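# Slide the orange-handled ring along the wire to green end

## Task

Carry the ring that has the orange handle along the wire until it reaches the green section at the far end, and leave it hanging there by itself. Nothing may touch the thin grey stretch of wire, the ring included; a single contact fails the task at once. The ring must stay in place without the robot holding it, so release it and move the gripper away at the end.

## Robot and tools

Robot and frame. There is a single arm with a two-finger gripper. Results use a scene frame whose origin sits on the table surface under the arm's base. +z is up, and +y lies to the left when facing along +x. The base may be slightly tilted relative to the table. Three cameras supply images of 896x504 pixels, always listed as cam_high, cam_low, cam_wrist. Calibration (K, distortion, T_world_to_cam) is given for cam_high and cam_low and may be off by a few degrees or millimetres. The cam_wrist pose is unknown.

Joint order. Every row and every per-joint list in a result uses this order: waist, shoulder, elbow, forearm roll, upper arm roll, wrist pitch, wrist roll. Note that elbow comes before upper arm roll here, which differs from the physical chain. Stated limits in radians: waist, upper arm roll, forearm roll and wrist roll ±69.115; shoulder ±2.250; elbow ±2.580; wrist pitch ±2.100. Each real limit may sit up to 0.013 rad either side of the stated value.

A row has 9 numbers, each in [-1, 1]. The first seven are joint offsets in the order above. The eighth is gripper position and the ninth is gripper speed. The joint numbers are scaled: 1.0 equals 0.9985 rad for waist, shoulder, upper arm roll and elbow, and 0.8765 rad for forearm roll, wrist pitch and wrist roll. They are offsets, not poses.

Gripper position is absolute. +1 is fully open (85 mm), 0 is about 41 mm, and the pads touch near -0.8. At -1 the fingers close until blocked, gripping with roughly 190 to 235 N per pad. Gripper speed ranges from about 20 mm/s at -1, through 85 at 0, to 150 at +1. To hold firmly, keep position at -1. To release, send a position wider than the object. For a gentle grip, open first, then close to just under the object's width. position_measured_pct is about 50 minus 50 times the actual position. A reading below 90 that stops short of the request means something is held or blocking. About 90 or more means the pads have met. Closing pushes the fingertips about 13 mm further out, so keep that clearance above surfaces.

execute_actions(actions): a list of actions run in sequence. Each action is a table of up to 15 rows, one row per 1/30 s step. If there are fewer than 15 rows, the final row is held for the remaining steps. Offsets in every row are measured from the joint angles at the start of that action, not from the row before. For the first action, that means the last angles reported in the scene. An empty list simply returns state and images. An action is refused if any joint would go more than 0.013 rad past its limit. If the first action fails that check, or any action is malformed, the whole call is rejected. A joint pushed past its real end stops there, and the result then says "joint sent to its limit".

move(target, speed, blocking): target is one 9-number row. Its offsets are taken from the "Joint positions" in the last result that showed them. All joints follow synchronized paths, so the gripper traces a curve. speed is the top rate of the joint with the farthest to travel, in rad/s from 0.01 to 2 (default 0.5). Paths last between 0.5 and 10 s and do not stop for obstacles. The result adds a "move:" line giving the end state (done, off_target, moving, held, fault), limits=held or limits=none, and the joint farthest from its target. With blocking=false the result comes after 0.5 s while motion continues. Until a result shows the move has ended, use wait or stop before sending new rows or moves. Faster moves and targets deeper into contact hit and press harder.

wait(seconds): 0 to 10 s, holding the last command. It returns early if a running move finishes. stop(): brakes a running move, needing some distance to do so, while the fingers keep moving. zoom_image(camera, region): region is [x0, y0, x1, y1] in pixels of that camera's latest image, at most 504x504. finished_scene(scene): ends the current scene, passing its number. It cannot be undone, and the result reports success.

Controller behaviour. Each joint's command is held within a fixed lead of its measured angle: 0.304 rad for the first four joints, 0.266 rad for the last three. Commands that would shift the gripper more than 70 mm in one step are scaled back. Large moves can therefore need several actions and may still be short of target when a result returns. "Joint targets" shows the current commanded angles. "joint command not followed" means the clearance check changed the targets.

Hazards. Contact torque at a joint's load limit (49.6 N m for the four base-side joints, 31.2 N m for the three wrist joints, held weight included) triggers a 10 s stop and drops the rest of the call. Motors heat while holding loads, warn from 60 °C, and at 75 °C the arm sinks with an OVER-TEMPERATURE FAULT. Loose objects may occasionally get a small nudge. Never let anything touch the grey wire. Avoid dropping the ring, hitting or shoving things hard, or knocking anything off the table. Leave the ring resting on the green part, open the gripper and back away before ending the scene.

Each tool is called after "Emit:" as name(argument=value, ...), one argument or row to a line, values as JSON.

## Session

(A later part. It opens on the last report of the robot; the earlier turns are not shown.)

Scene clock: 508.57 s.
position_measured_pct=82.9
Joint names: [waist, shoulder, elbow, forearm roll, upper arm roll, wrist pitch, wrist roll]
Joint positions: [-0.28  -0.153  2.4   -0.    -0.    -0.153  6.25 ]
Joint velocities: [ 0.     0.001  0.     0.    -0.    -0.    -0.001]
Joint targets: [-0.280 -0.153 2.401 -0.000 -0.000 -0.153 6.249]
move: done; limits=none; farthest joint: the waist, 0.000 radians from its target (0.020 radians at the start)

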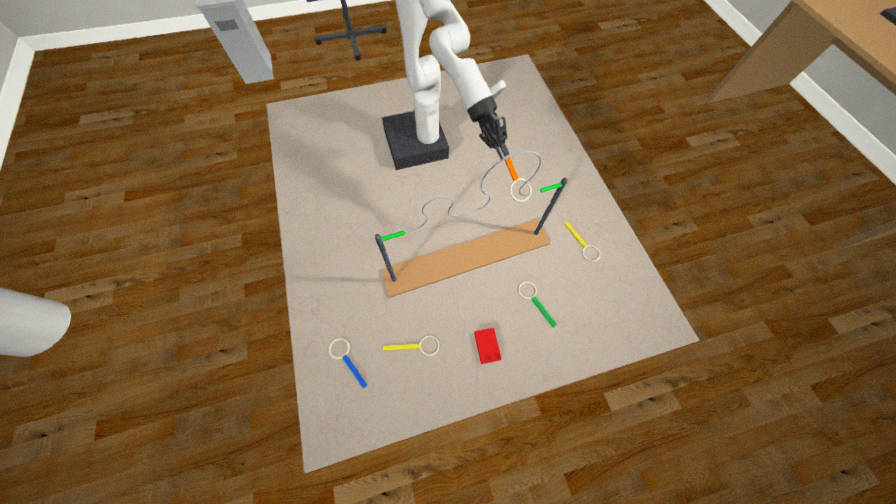

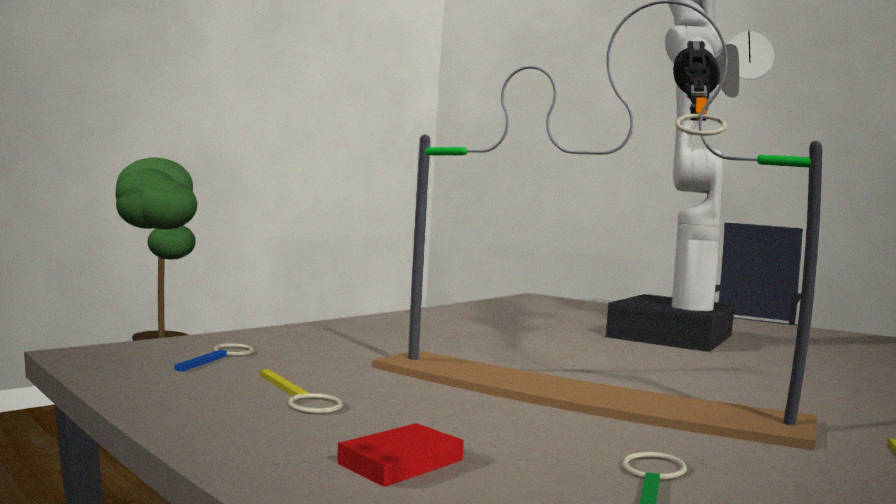

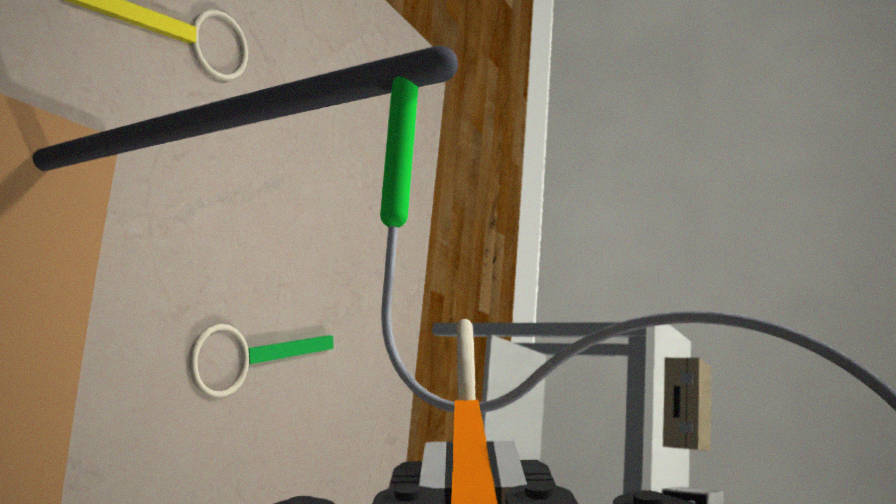

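Emit:
move(
  target=[-0.0185,0.0761,0.0629,0,0,-0.1581,-0.97,-0.72,-1],
  speed=1,
)

Emit:
move(
  target=[-0.0485,0.0507,0.0108,0,0,-0.07,-0.785,-0.72,-1],
  speed=1,
)

Emit:
move(
  target=[-0.1095,0.0491,-0.0489,0,0,0,0,-0.72,-1],
  speed=0.15,
)

Emit:
zoom_image(
  camera="cam_high",
  region=[500, 140, 590, 215],
)

Scene clock: 519.60 s.
position_measured_pct=82.9
Joint names: [waist, shoulder, elbow, forearm roll, upper arm roll, wrist pitch, wrist roll]
Joint positions: [-0.298 -0.077  2.463 -0.    -0.    -0.291  5.399]
Joint velocities: [-0.     0.003  0.    -0.    -0.001 -0.001 -0.002]
Joint targets: [-0.298 -0.077 2.463 -0.000 -0.000 -0.291 5.399]
move: done; limits=none; farthest joint: the waist, 0.000 radians from its target (0.019 radians at the start)

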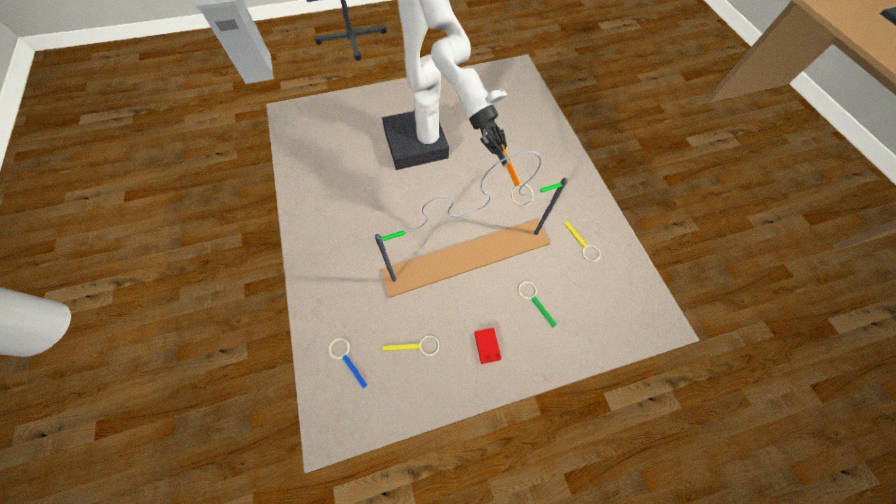

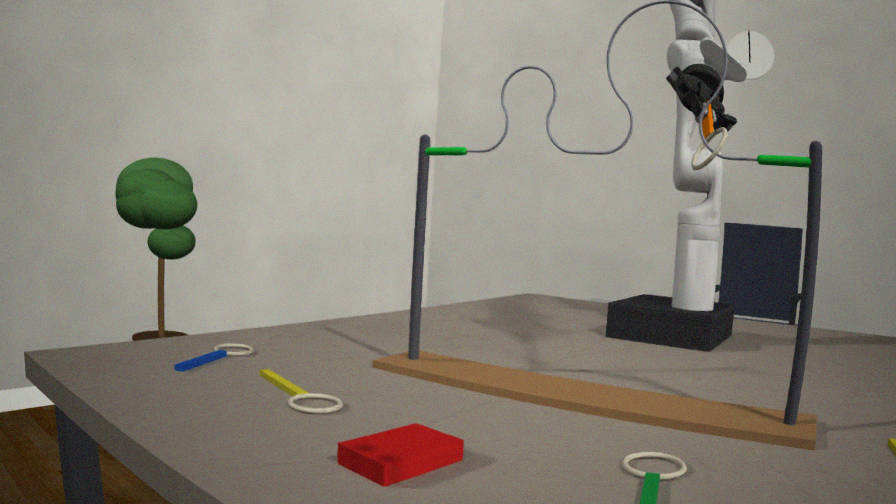

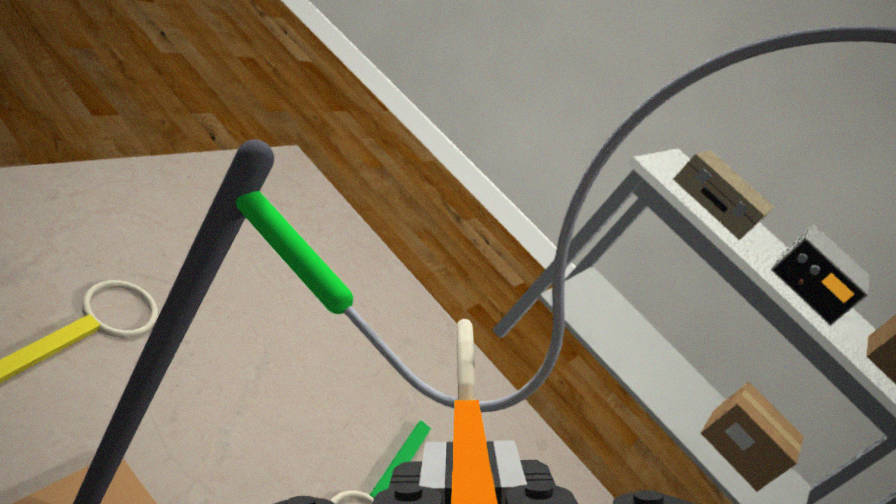

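Scene clock: 520.93 s.
position_measured_pct=82.9
Joint names: [waist, shoulder, elbow, forearm roll, upper arm roll, wrist pitch, wrist roll]
Joint positions: [-0.347 -0.027  2.474 -0.    -0.    -0.353  4.711]
Joint velocities: [-0.001 -0.     0.     0.    -0.002  0.001 -0.002]
Joint targets: [-0.347 -0.027 2.474 -0.000 -0.000 -0.353 4.711]
move: done; limits=none; farthest joint: the shoulder, 0.001 radians from its target (0.051 radians at the start)

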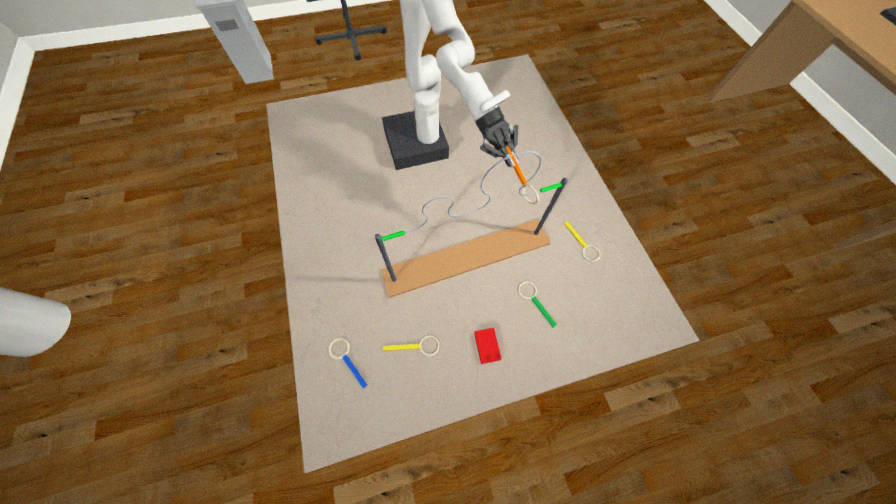

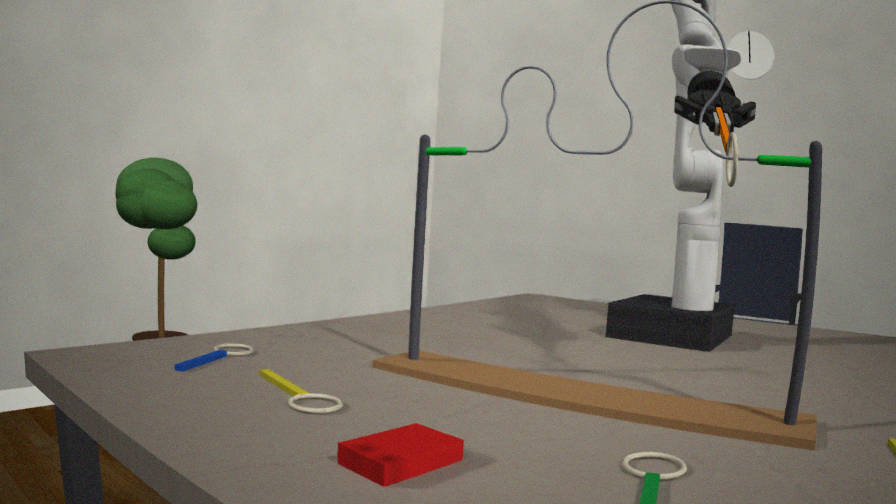

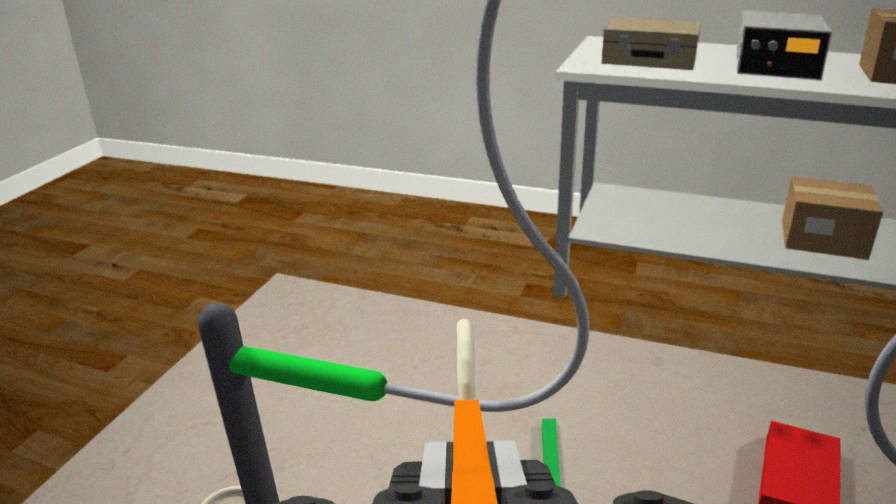

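Scene clock: 522.10 s.
position_measured_pct=82.9
Joint names: [waist, shoulder, elbow, forearm roll, upper arm roll, wrist pitch, wrist roll]
Joint positions: [-0.456  0.022  2.425 -0.    -0.    -0.353  4.711]
Joint velocities: [-0.003  0.003 -0.     0.001  0.     0.001 -0.   ]
Joint targets: [-0.456 0.022 2.425 -0.000 -0.000 -0.353 4.711]
move: done; limits=none; farthest joint: the waist, 0.001 radians from its target (0.110 radians at the start)

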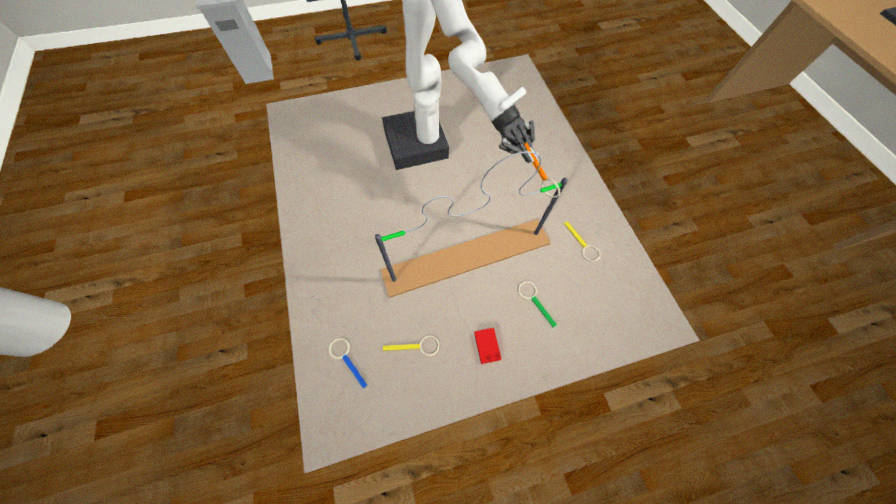

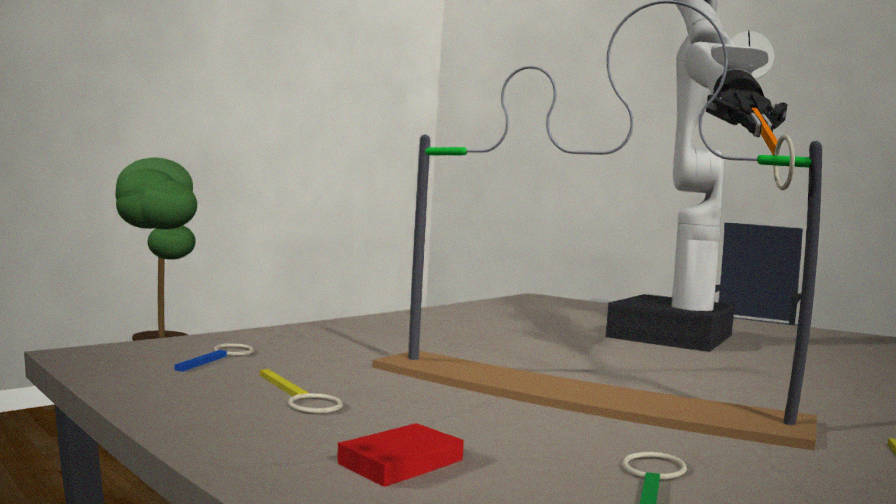

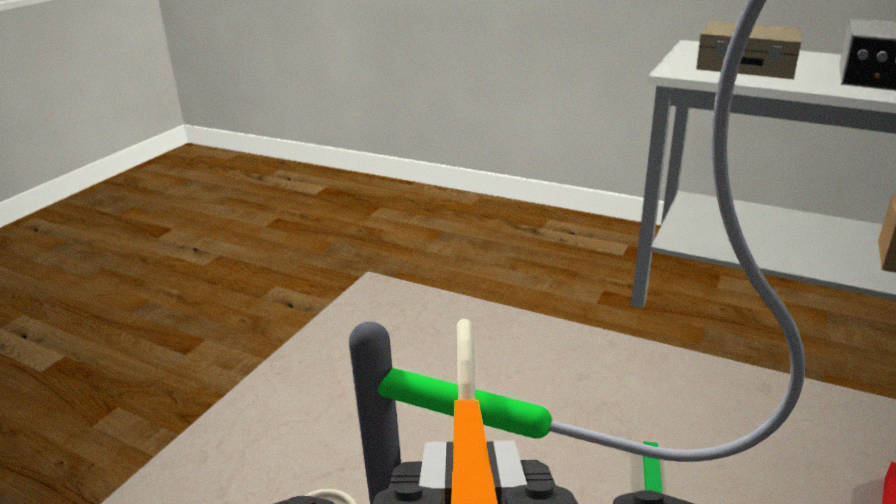

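Region (500, 140, 590, 215) of cam_high's 896x504 image, scaled by 5.600, with more detail than that image has.

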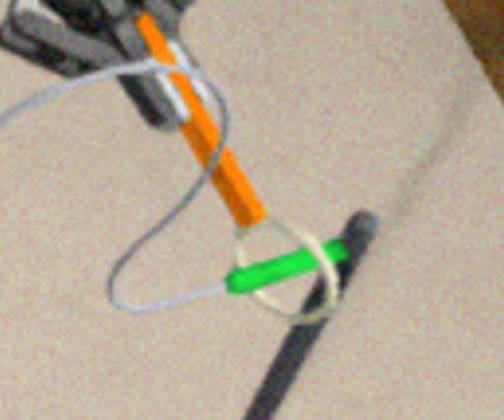

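Emit:
execute_actions(
  actions=[],
)

Scene clock: 550.87 s.
position_measured_pct=82.9
Joint names: [waist, shoulder, elbow, forearm roll, upper arm roll, wrist pitch, wrist roll]
Joint positions: [-0.456  0.022  2.425 -0.    -0.    -0.353  4.711]
Joint velocities: [ 0.    -0.001  0.    -0.001  0.001 -0.    -0.   ]
Joint targets: [-0.456 0.022 2.425 -0.000 -0.000 -0.353 4.711]

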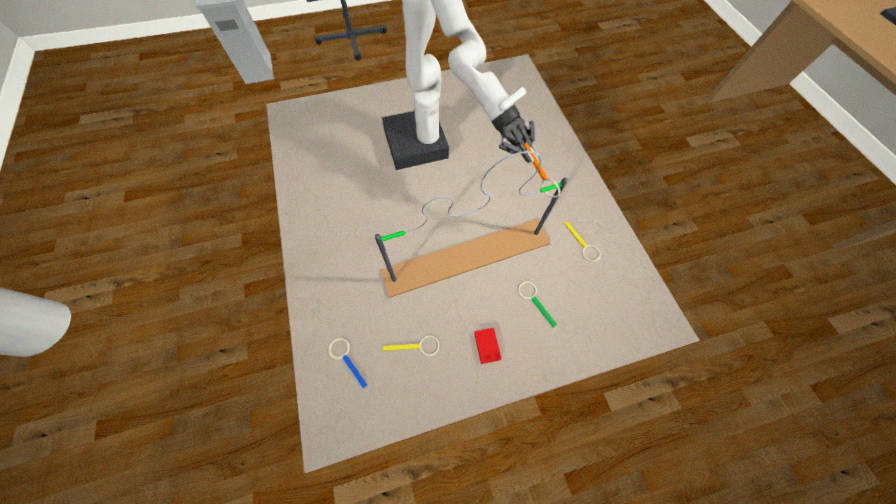

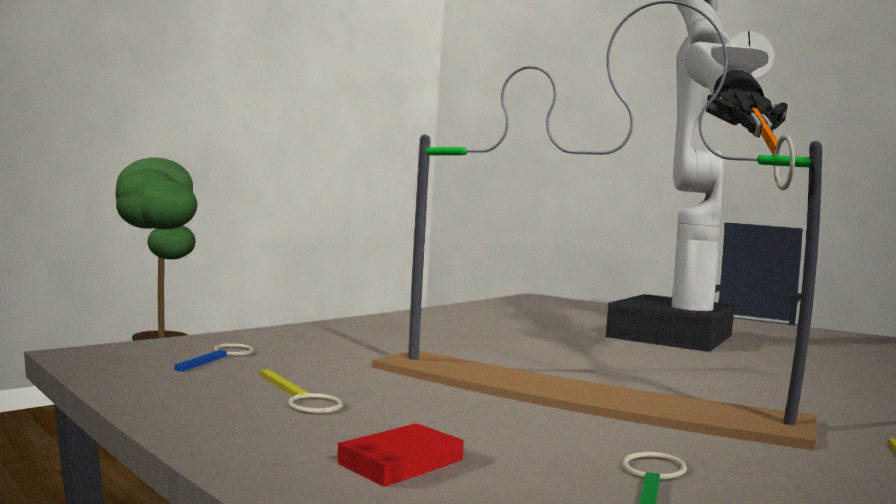

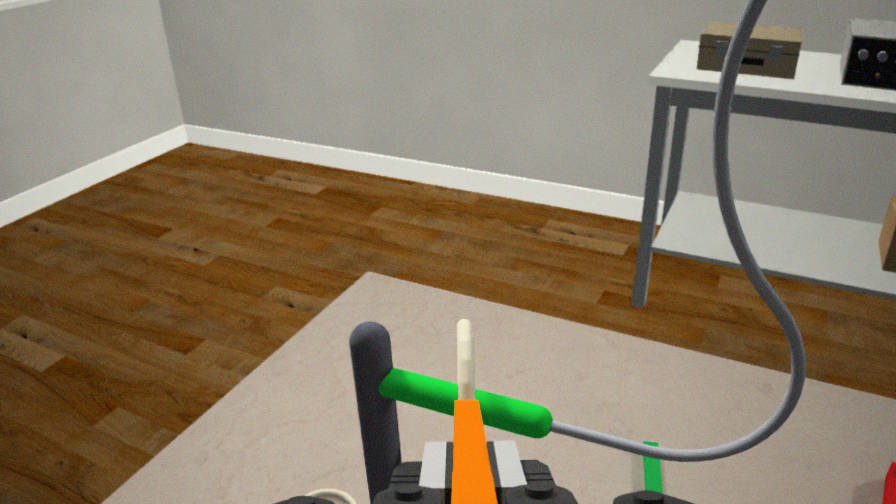

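Emit:
move(
  target=[0,0.0667,0.049,0,0,-0.012,0,-0.66,-1],
  speed=0.1,
)

Scene clock: 565.03 s.
position_measured_pct=82.9
Joint names: [waist, shoulder, elbow, forearm roll, upper arm roll, wrist pitch, wrist roll]
Joint positions: [-0.456  0.083  2.465 -0.    -0.    -0.372  4.711]
Joint velocities: [ 0.     0.002  0.001 -0.001  0.    -0.     0.001]
Joint targets: [-0.456 0.089 2.474 -0.000 -0.000 -0.363 4.711]
move: done; limits=none; farthest joint: the elbow, 0.009 radians from its target (0.049 radians at the start)

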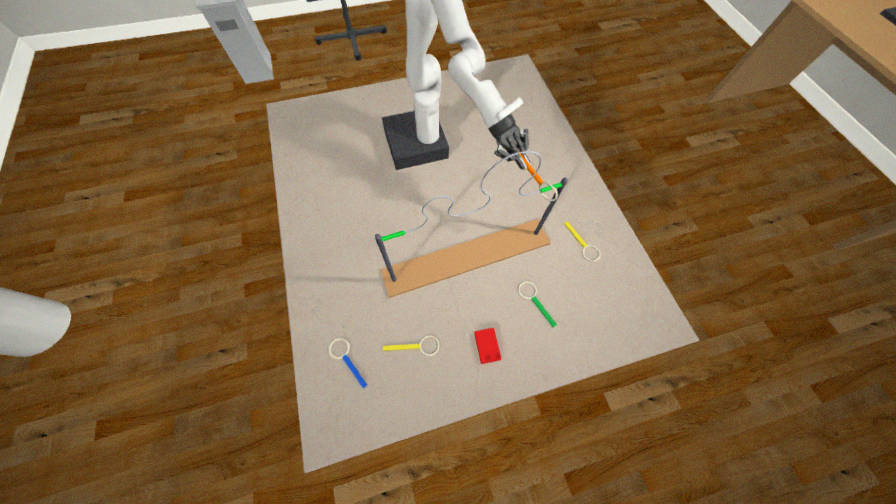

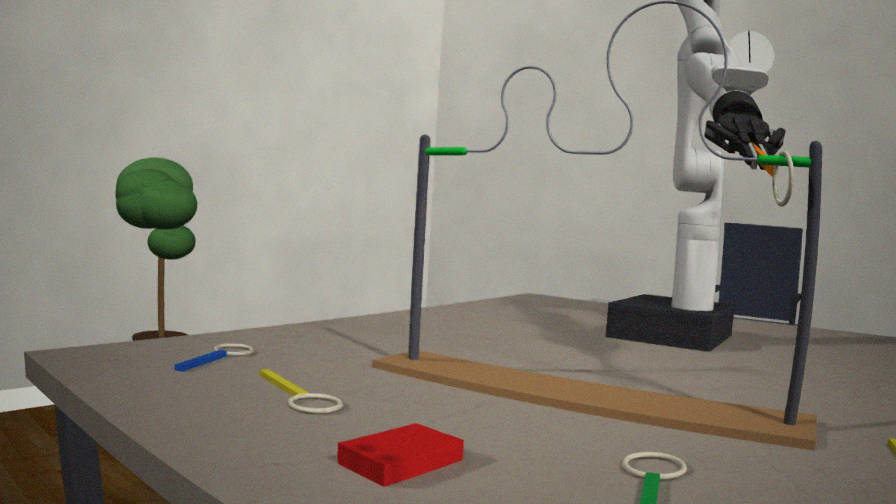

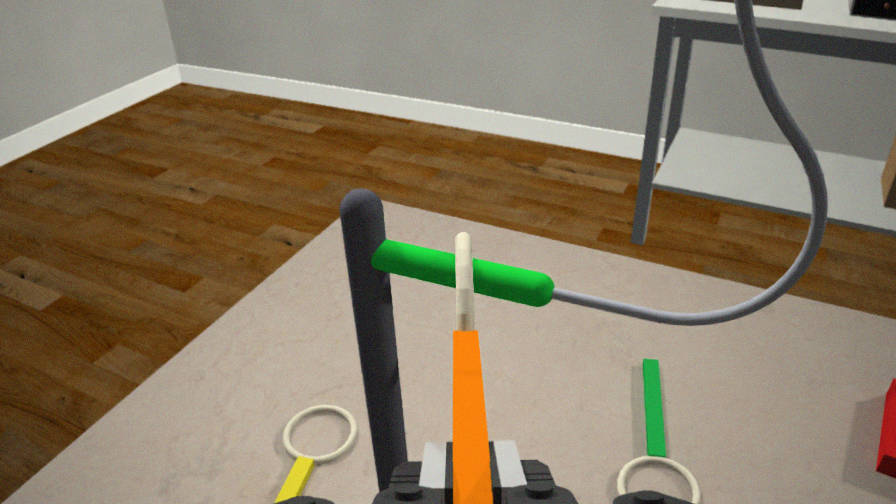

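Emit:
execute_actions(
  actions=[
    [[0,0,0,0,0,0,0,-0.646,-1]],
  ],
)

Scene clock: 574.27 s.
position_measured_pct=82.1
Joint names: [waist, shoulder, elbow, forearm roll, upper arm roll, wrist pitch, wrist roll]
Joint positions: [-0.456  0.081  2.464 -0.    -0.    -0.373  4.711]
Joint velocities: [ 0.     0.001 -0.     0.001  0.     0.    -0.   ]
Joint targets: [-0.456 0.083 2.465 -0.000 -0.000 -0.372 4.711]

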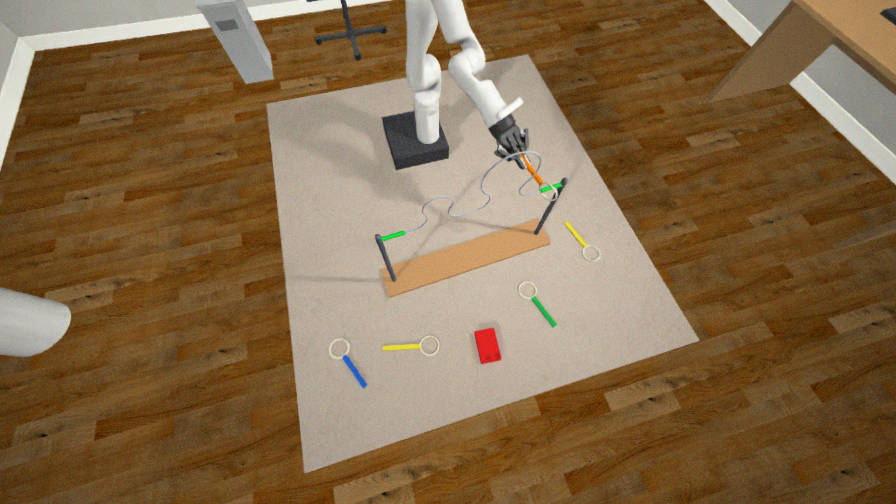

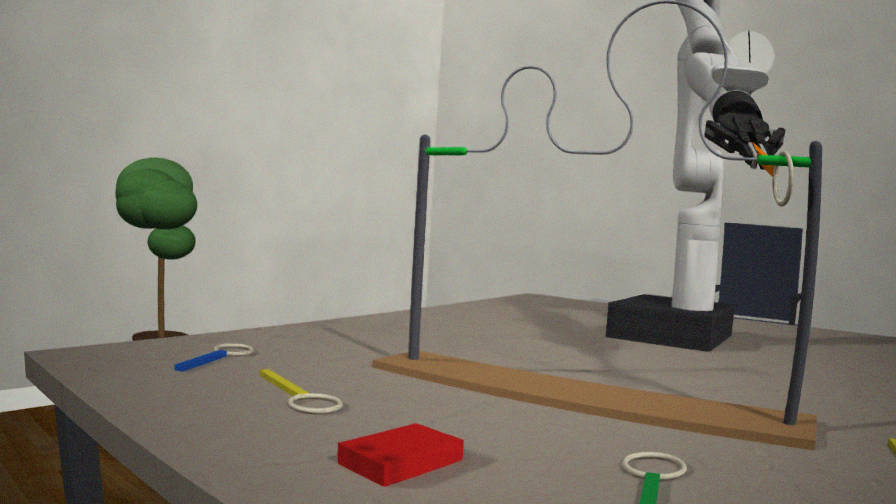

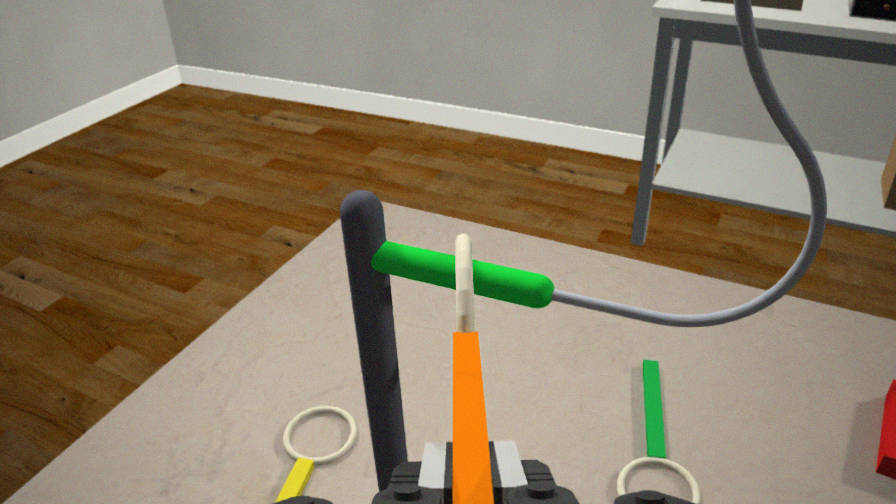

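Emit:
move(
  target=[0,0.171,0.017,0,0,-0.104,0,-0.646,-1],
  speed=0.2,
)

Emit:
move(
  target=[0,0.229,-0.003,0,0,-0.290,0,-0.646,-1],
  speed=0.3,
)

Scene clock: 580.37 s.
position_measured_pct=82.1
Joint names: [waist, shoulder, elbow, forearm roll, upper arm roll, wrist pitch, wrist roll]
Joint positions: [-0.456  0.25   2.48  -0.    -0.    -0.465  4.711]
Joint velocities: [ 0.     0.003 -0.001  0.001 -0.002 -0.001 -0.   ]
Joint targets: [-0.456 0.252 2.481 -0.000 -0.000 -0.464 4.711]
move: done; limits=none; farthest joint: the shoulder, 0.002 radians from its target (0.171 radians at the start)

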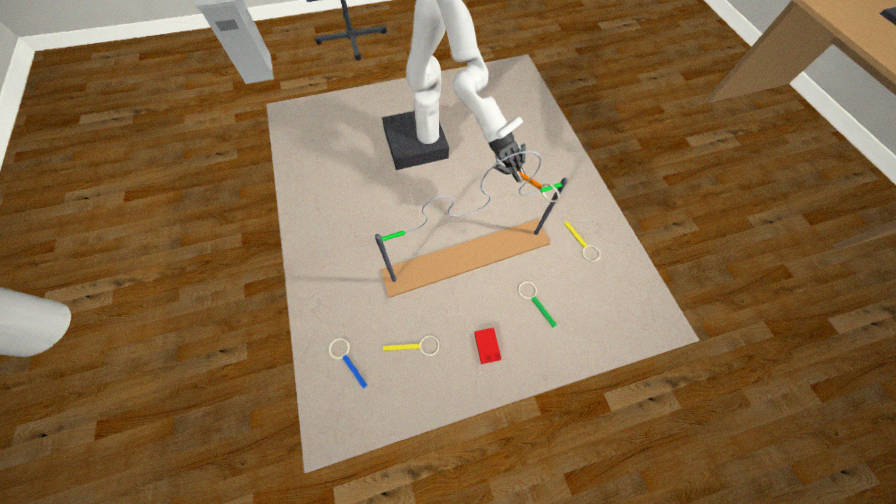

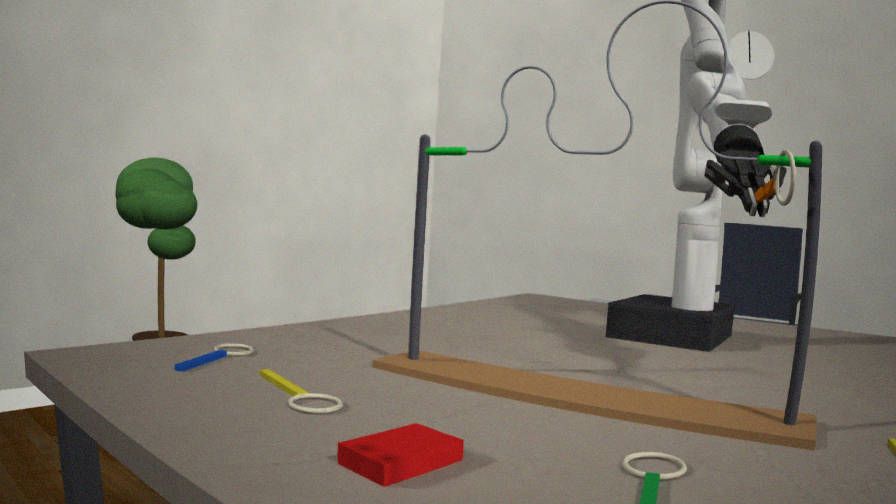

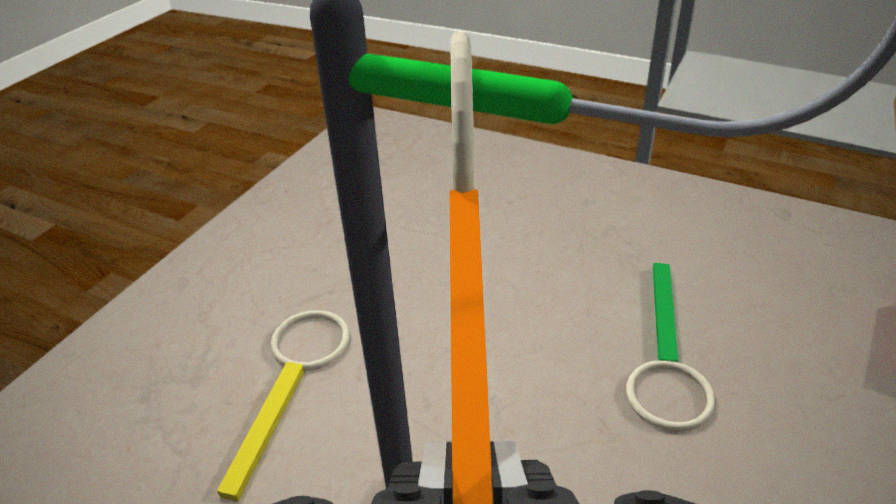

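Scene clock: 581.77 s.
position_measured_pct=82.1
Joint names: [waist, shoulder, elbow, forearm roll, upper arm roll, wrist pitch, wrist roll]
Joint positions: [-0.456  0.477  2.476  0.    -0.001 -0.721  4.712]
Joint velocities: [-0.     0.003  0.001 -0.     0.001 -0.001 -0.   ]
Joint targets: [-0.456 0.479 2.477 -0.000 -0.000 -0.720 4.711]
move: done; limits=none; farthest joint: the wrist pitch, 0.002 radians from its target (0.254 radians at the start)

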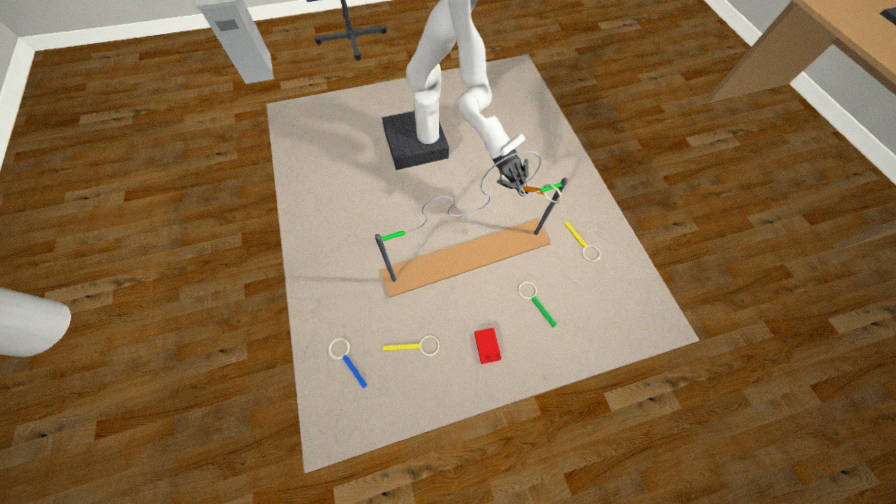

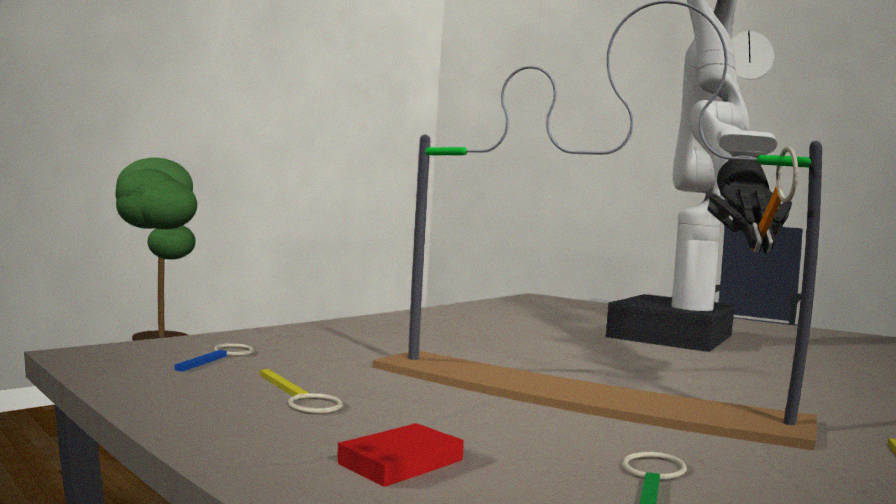

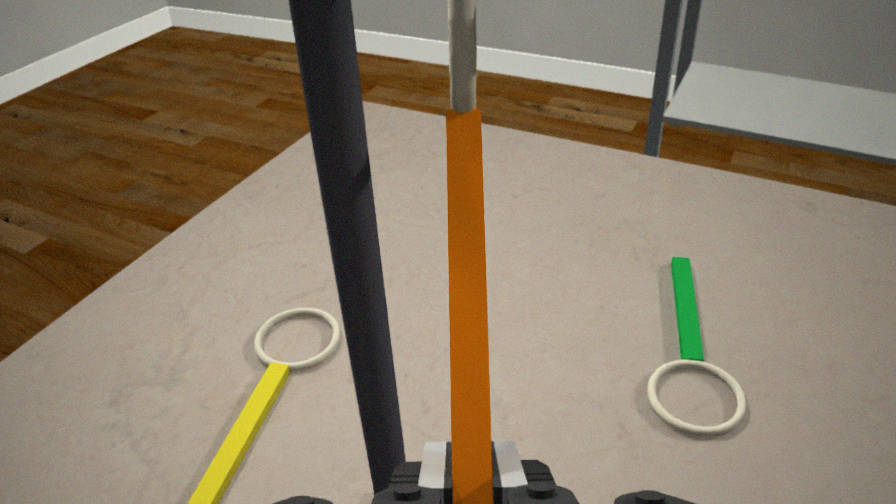

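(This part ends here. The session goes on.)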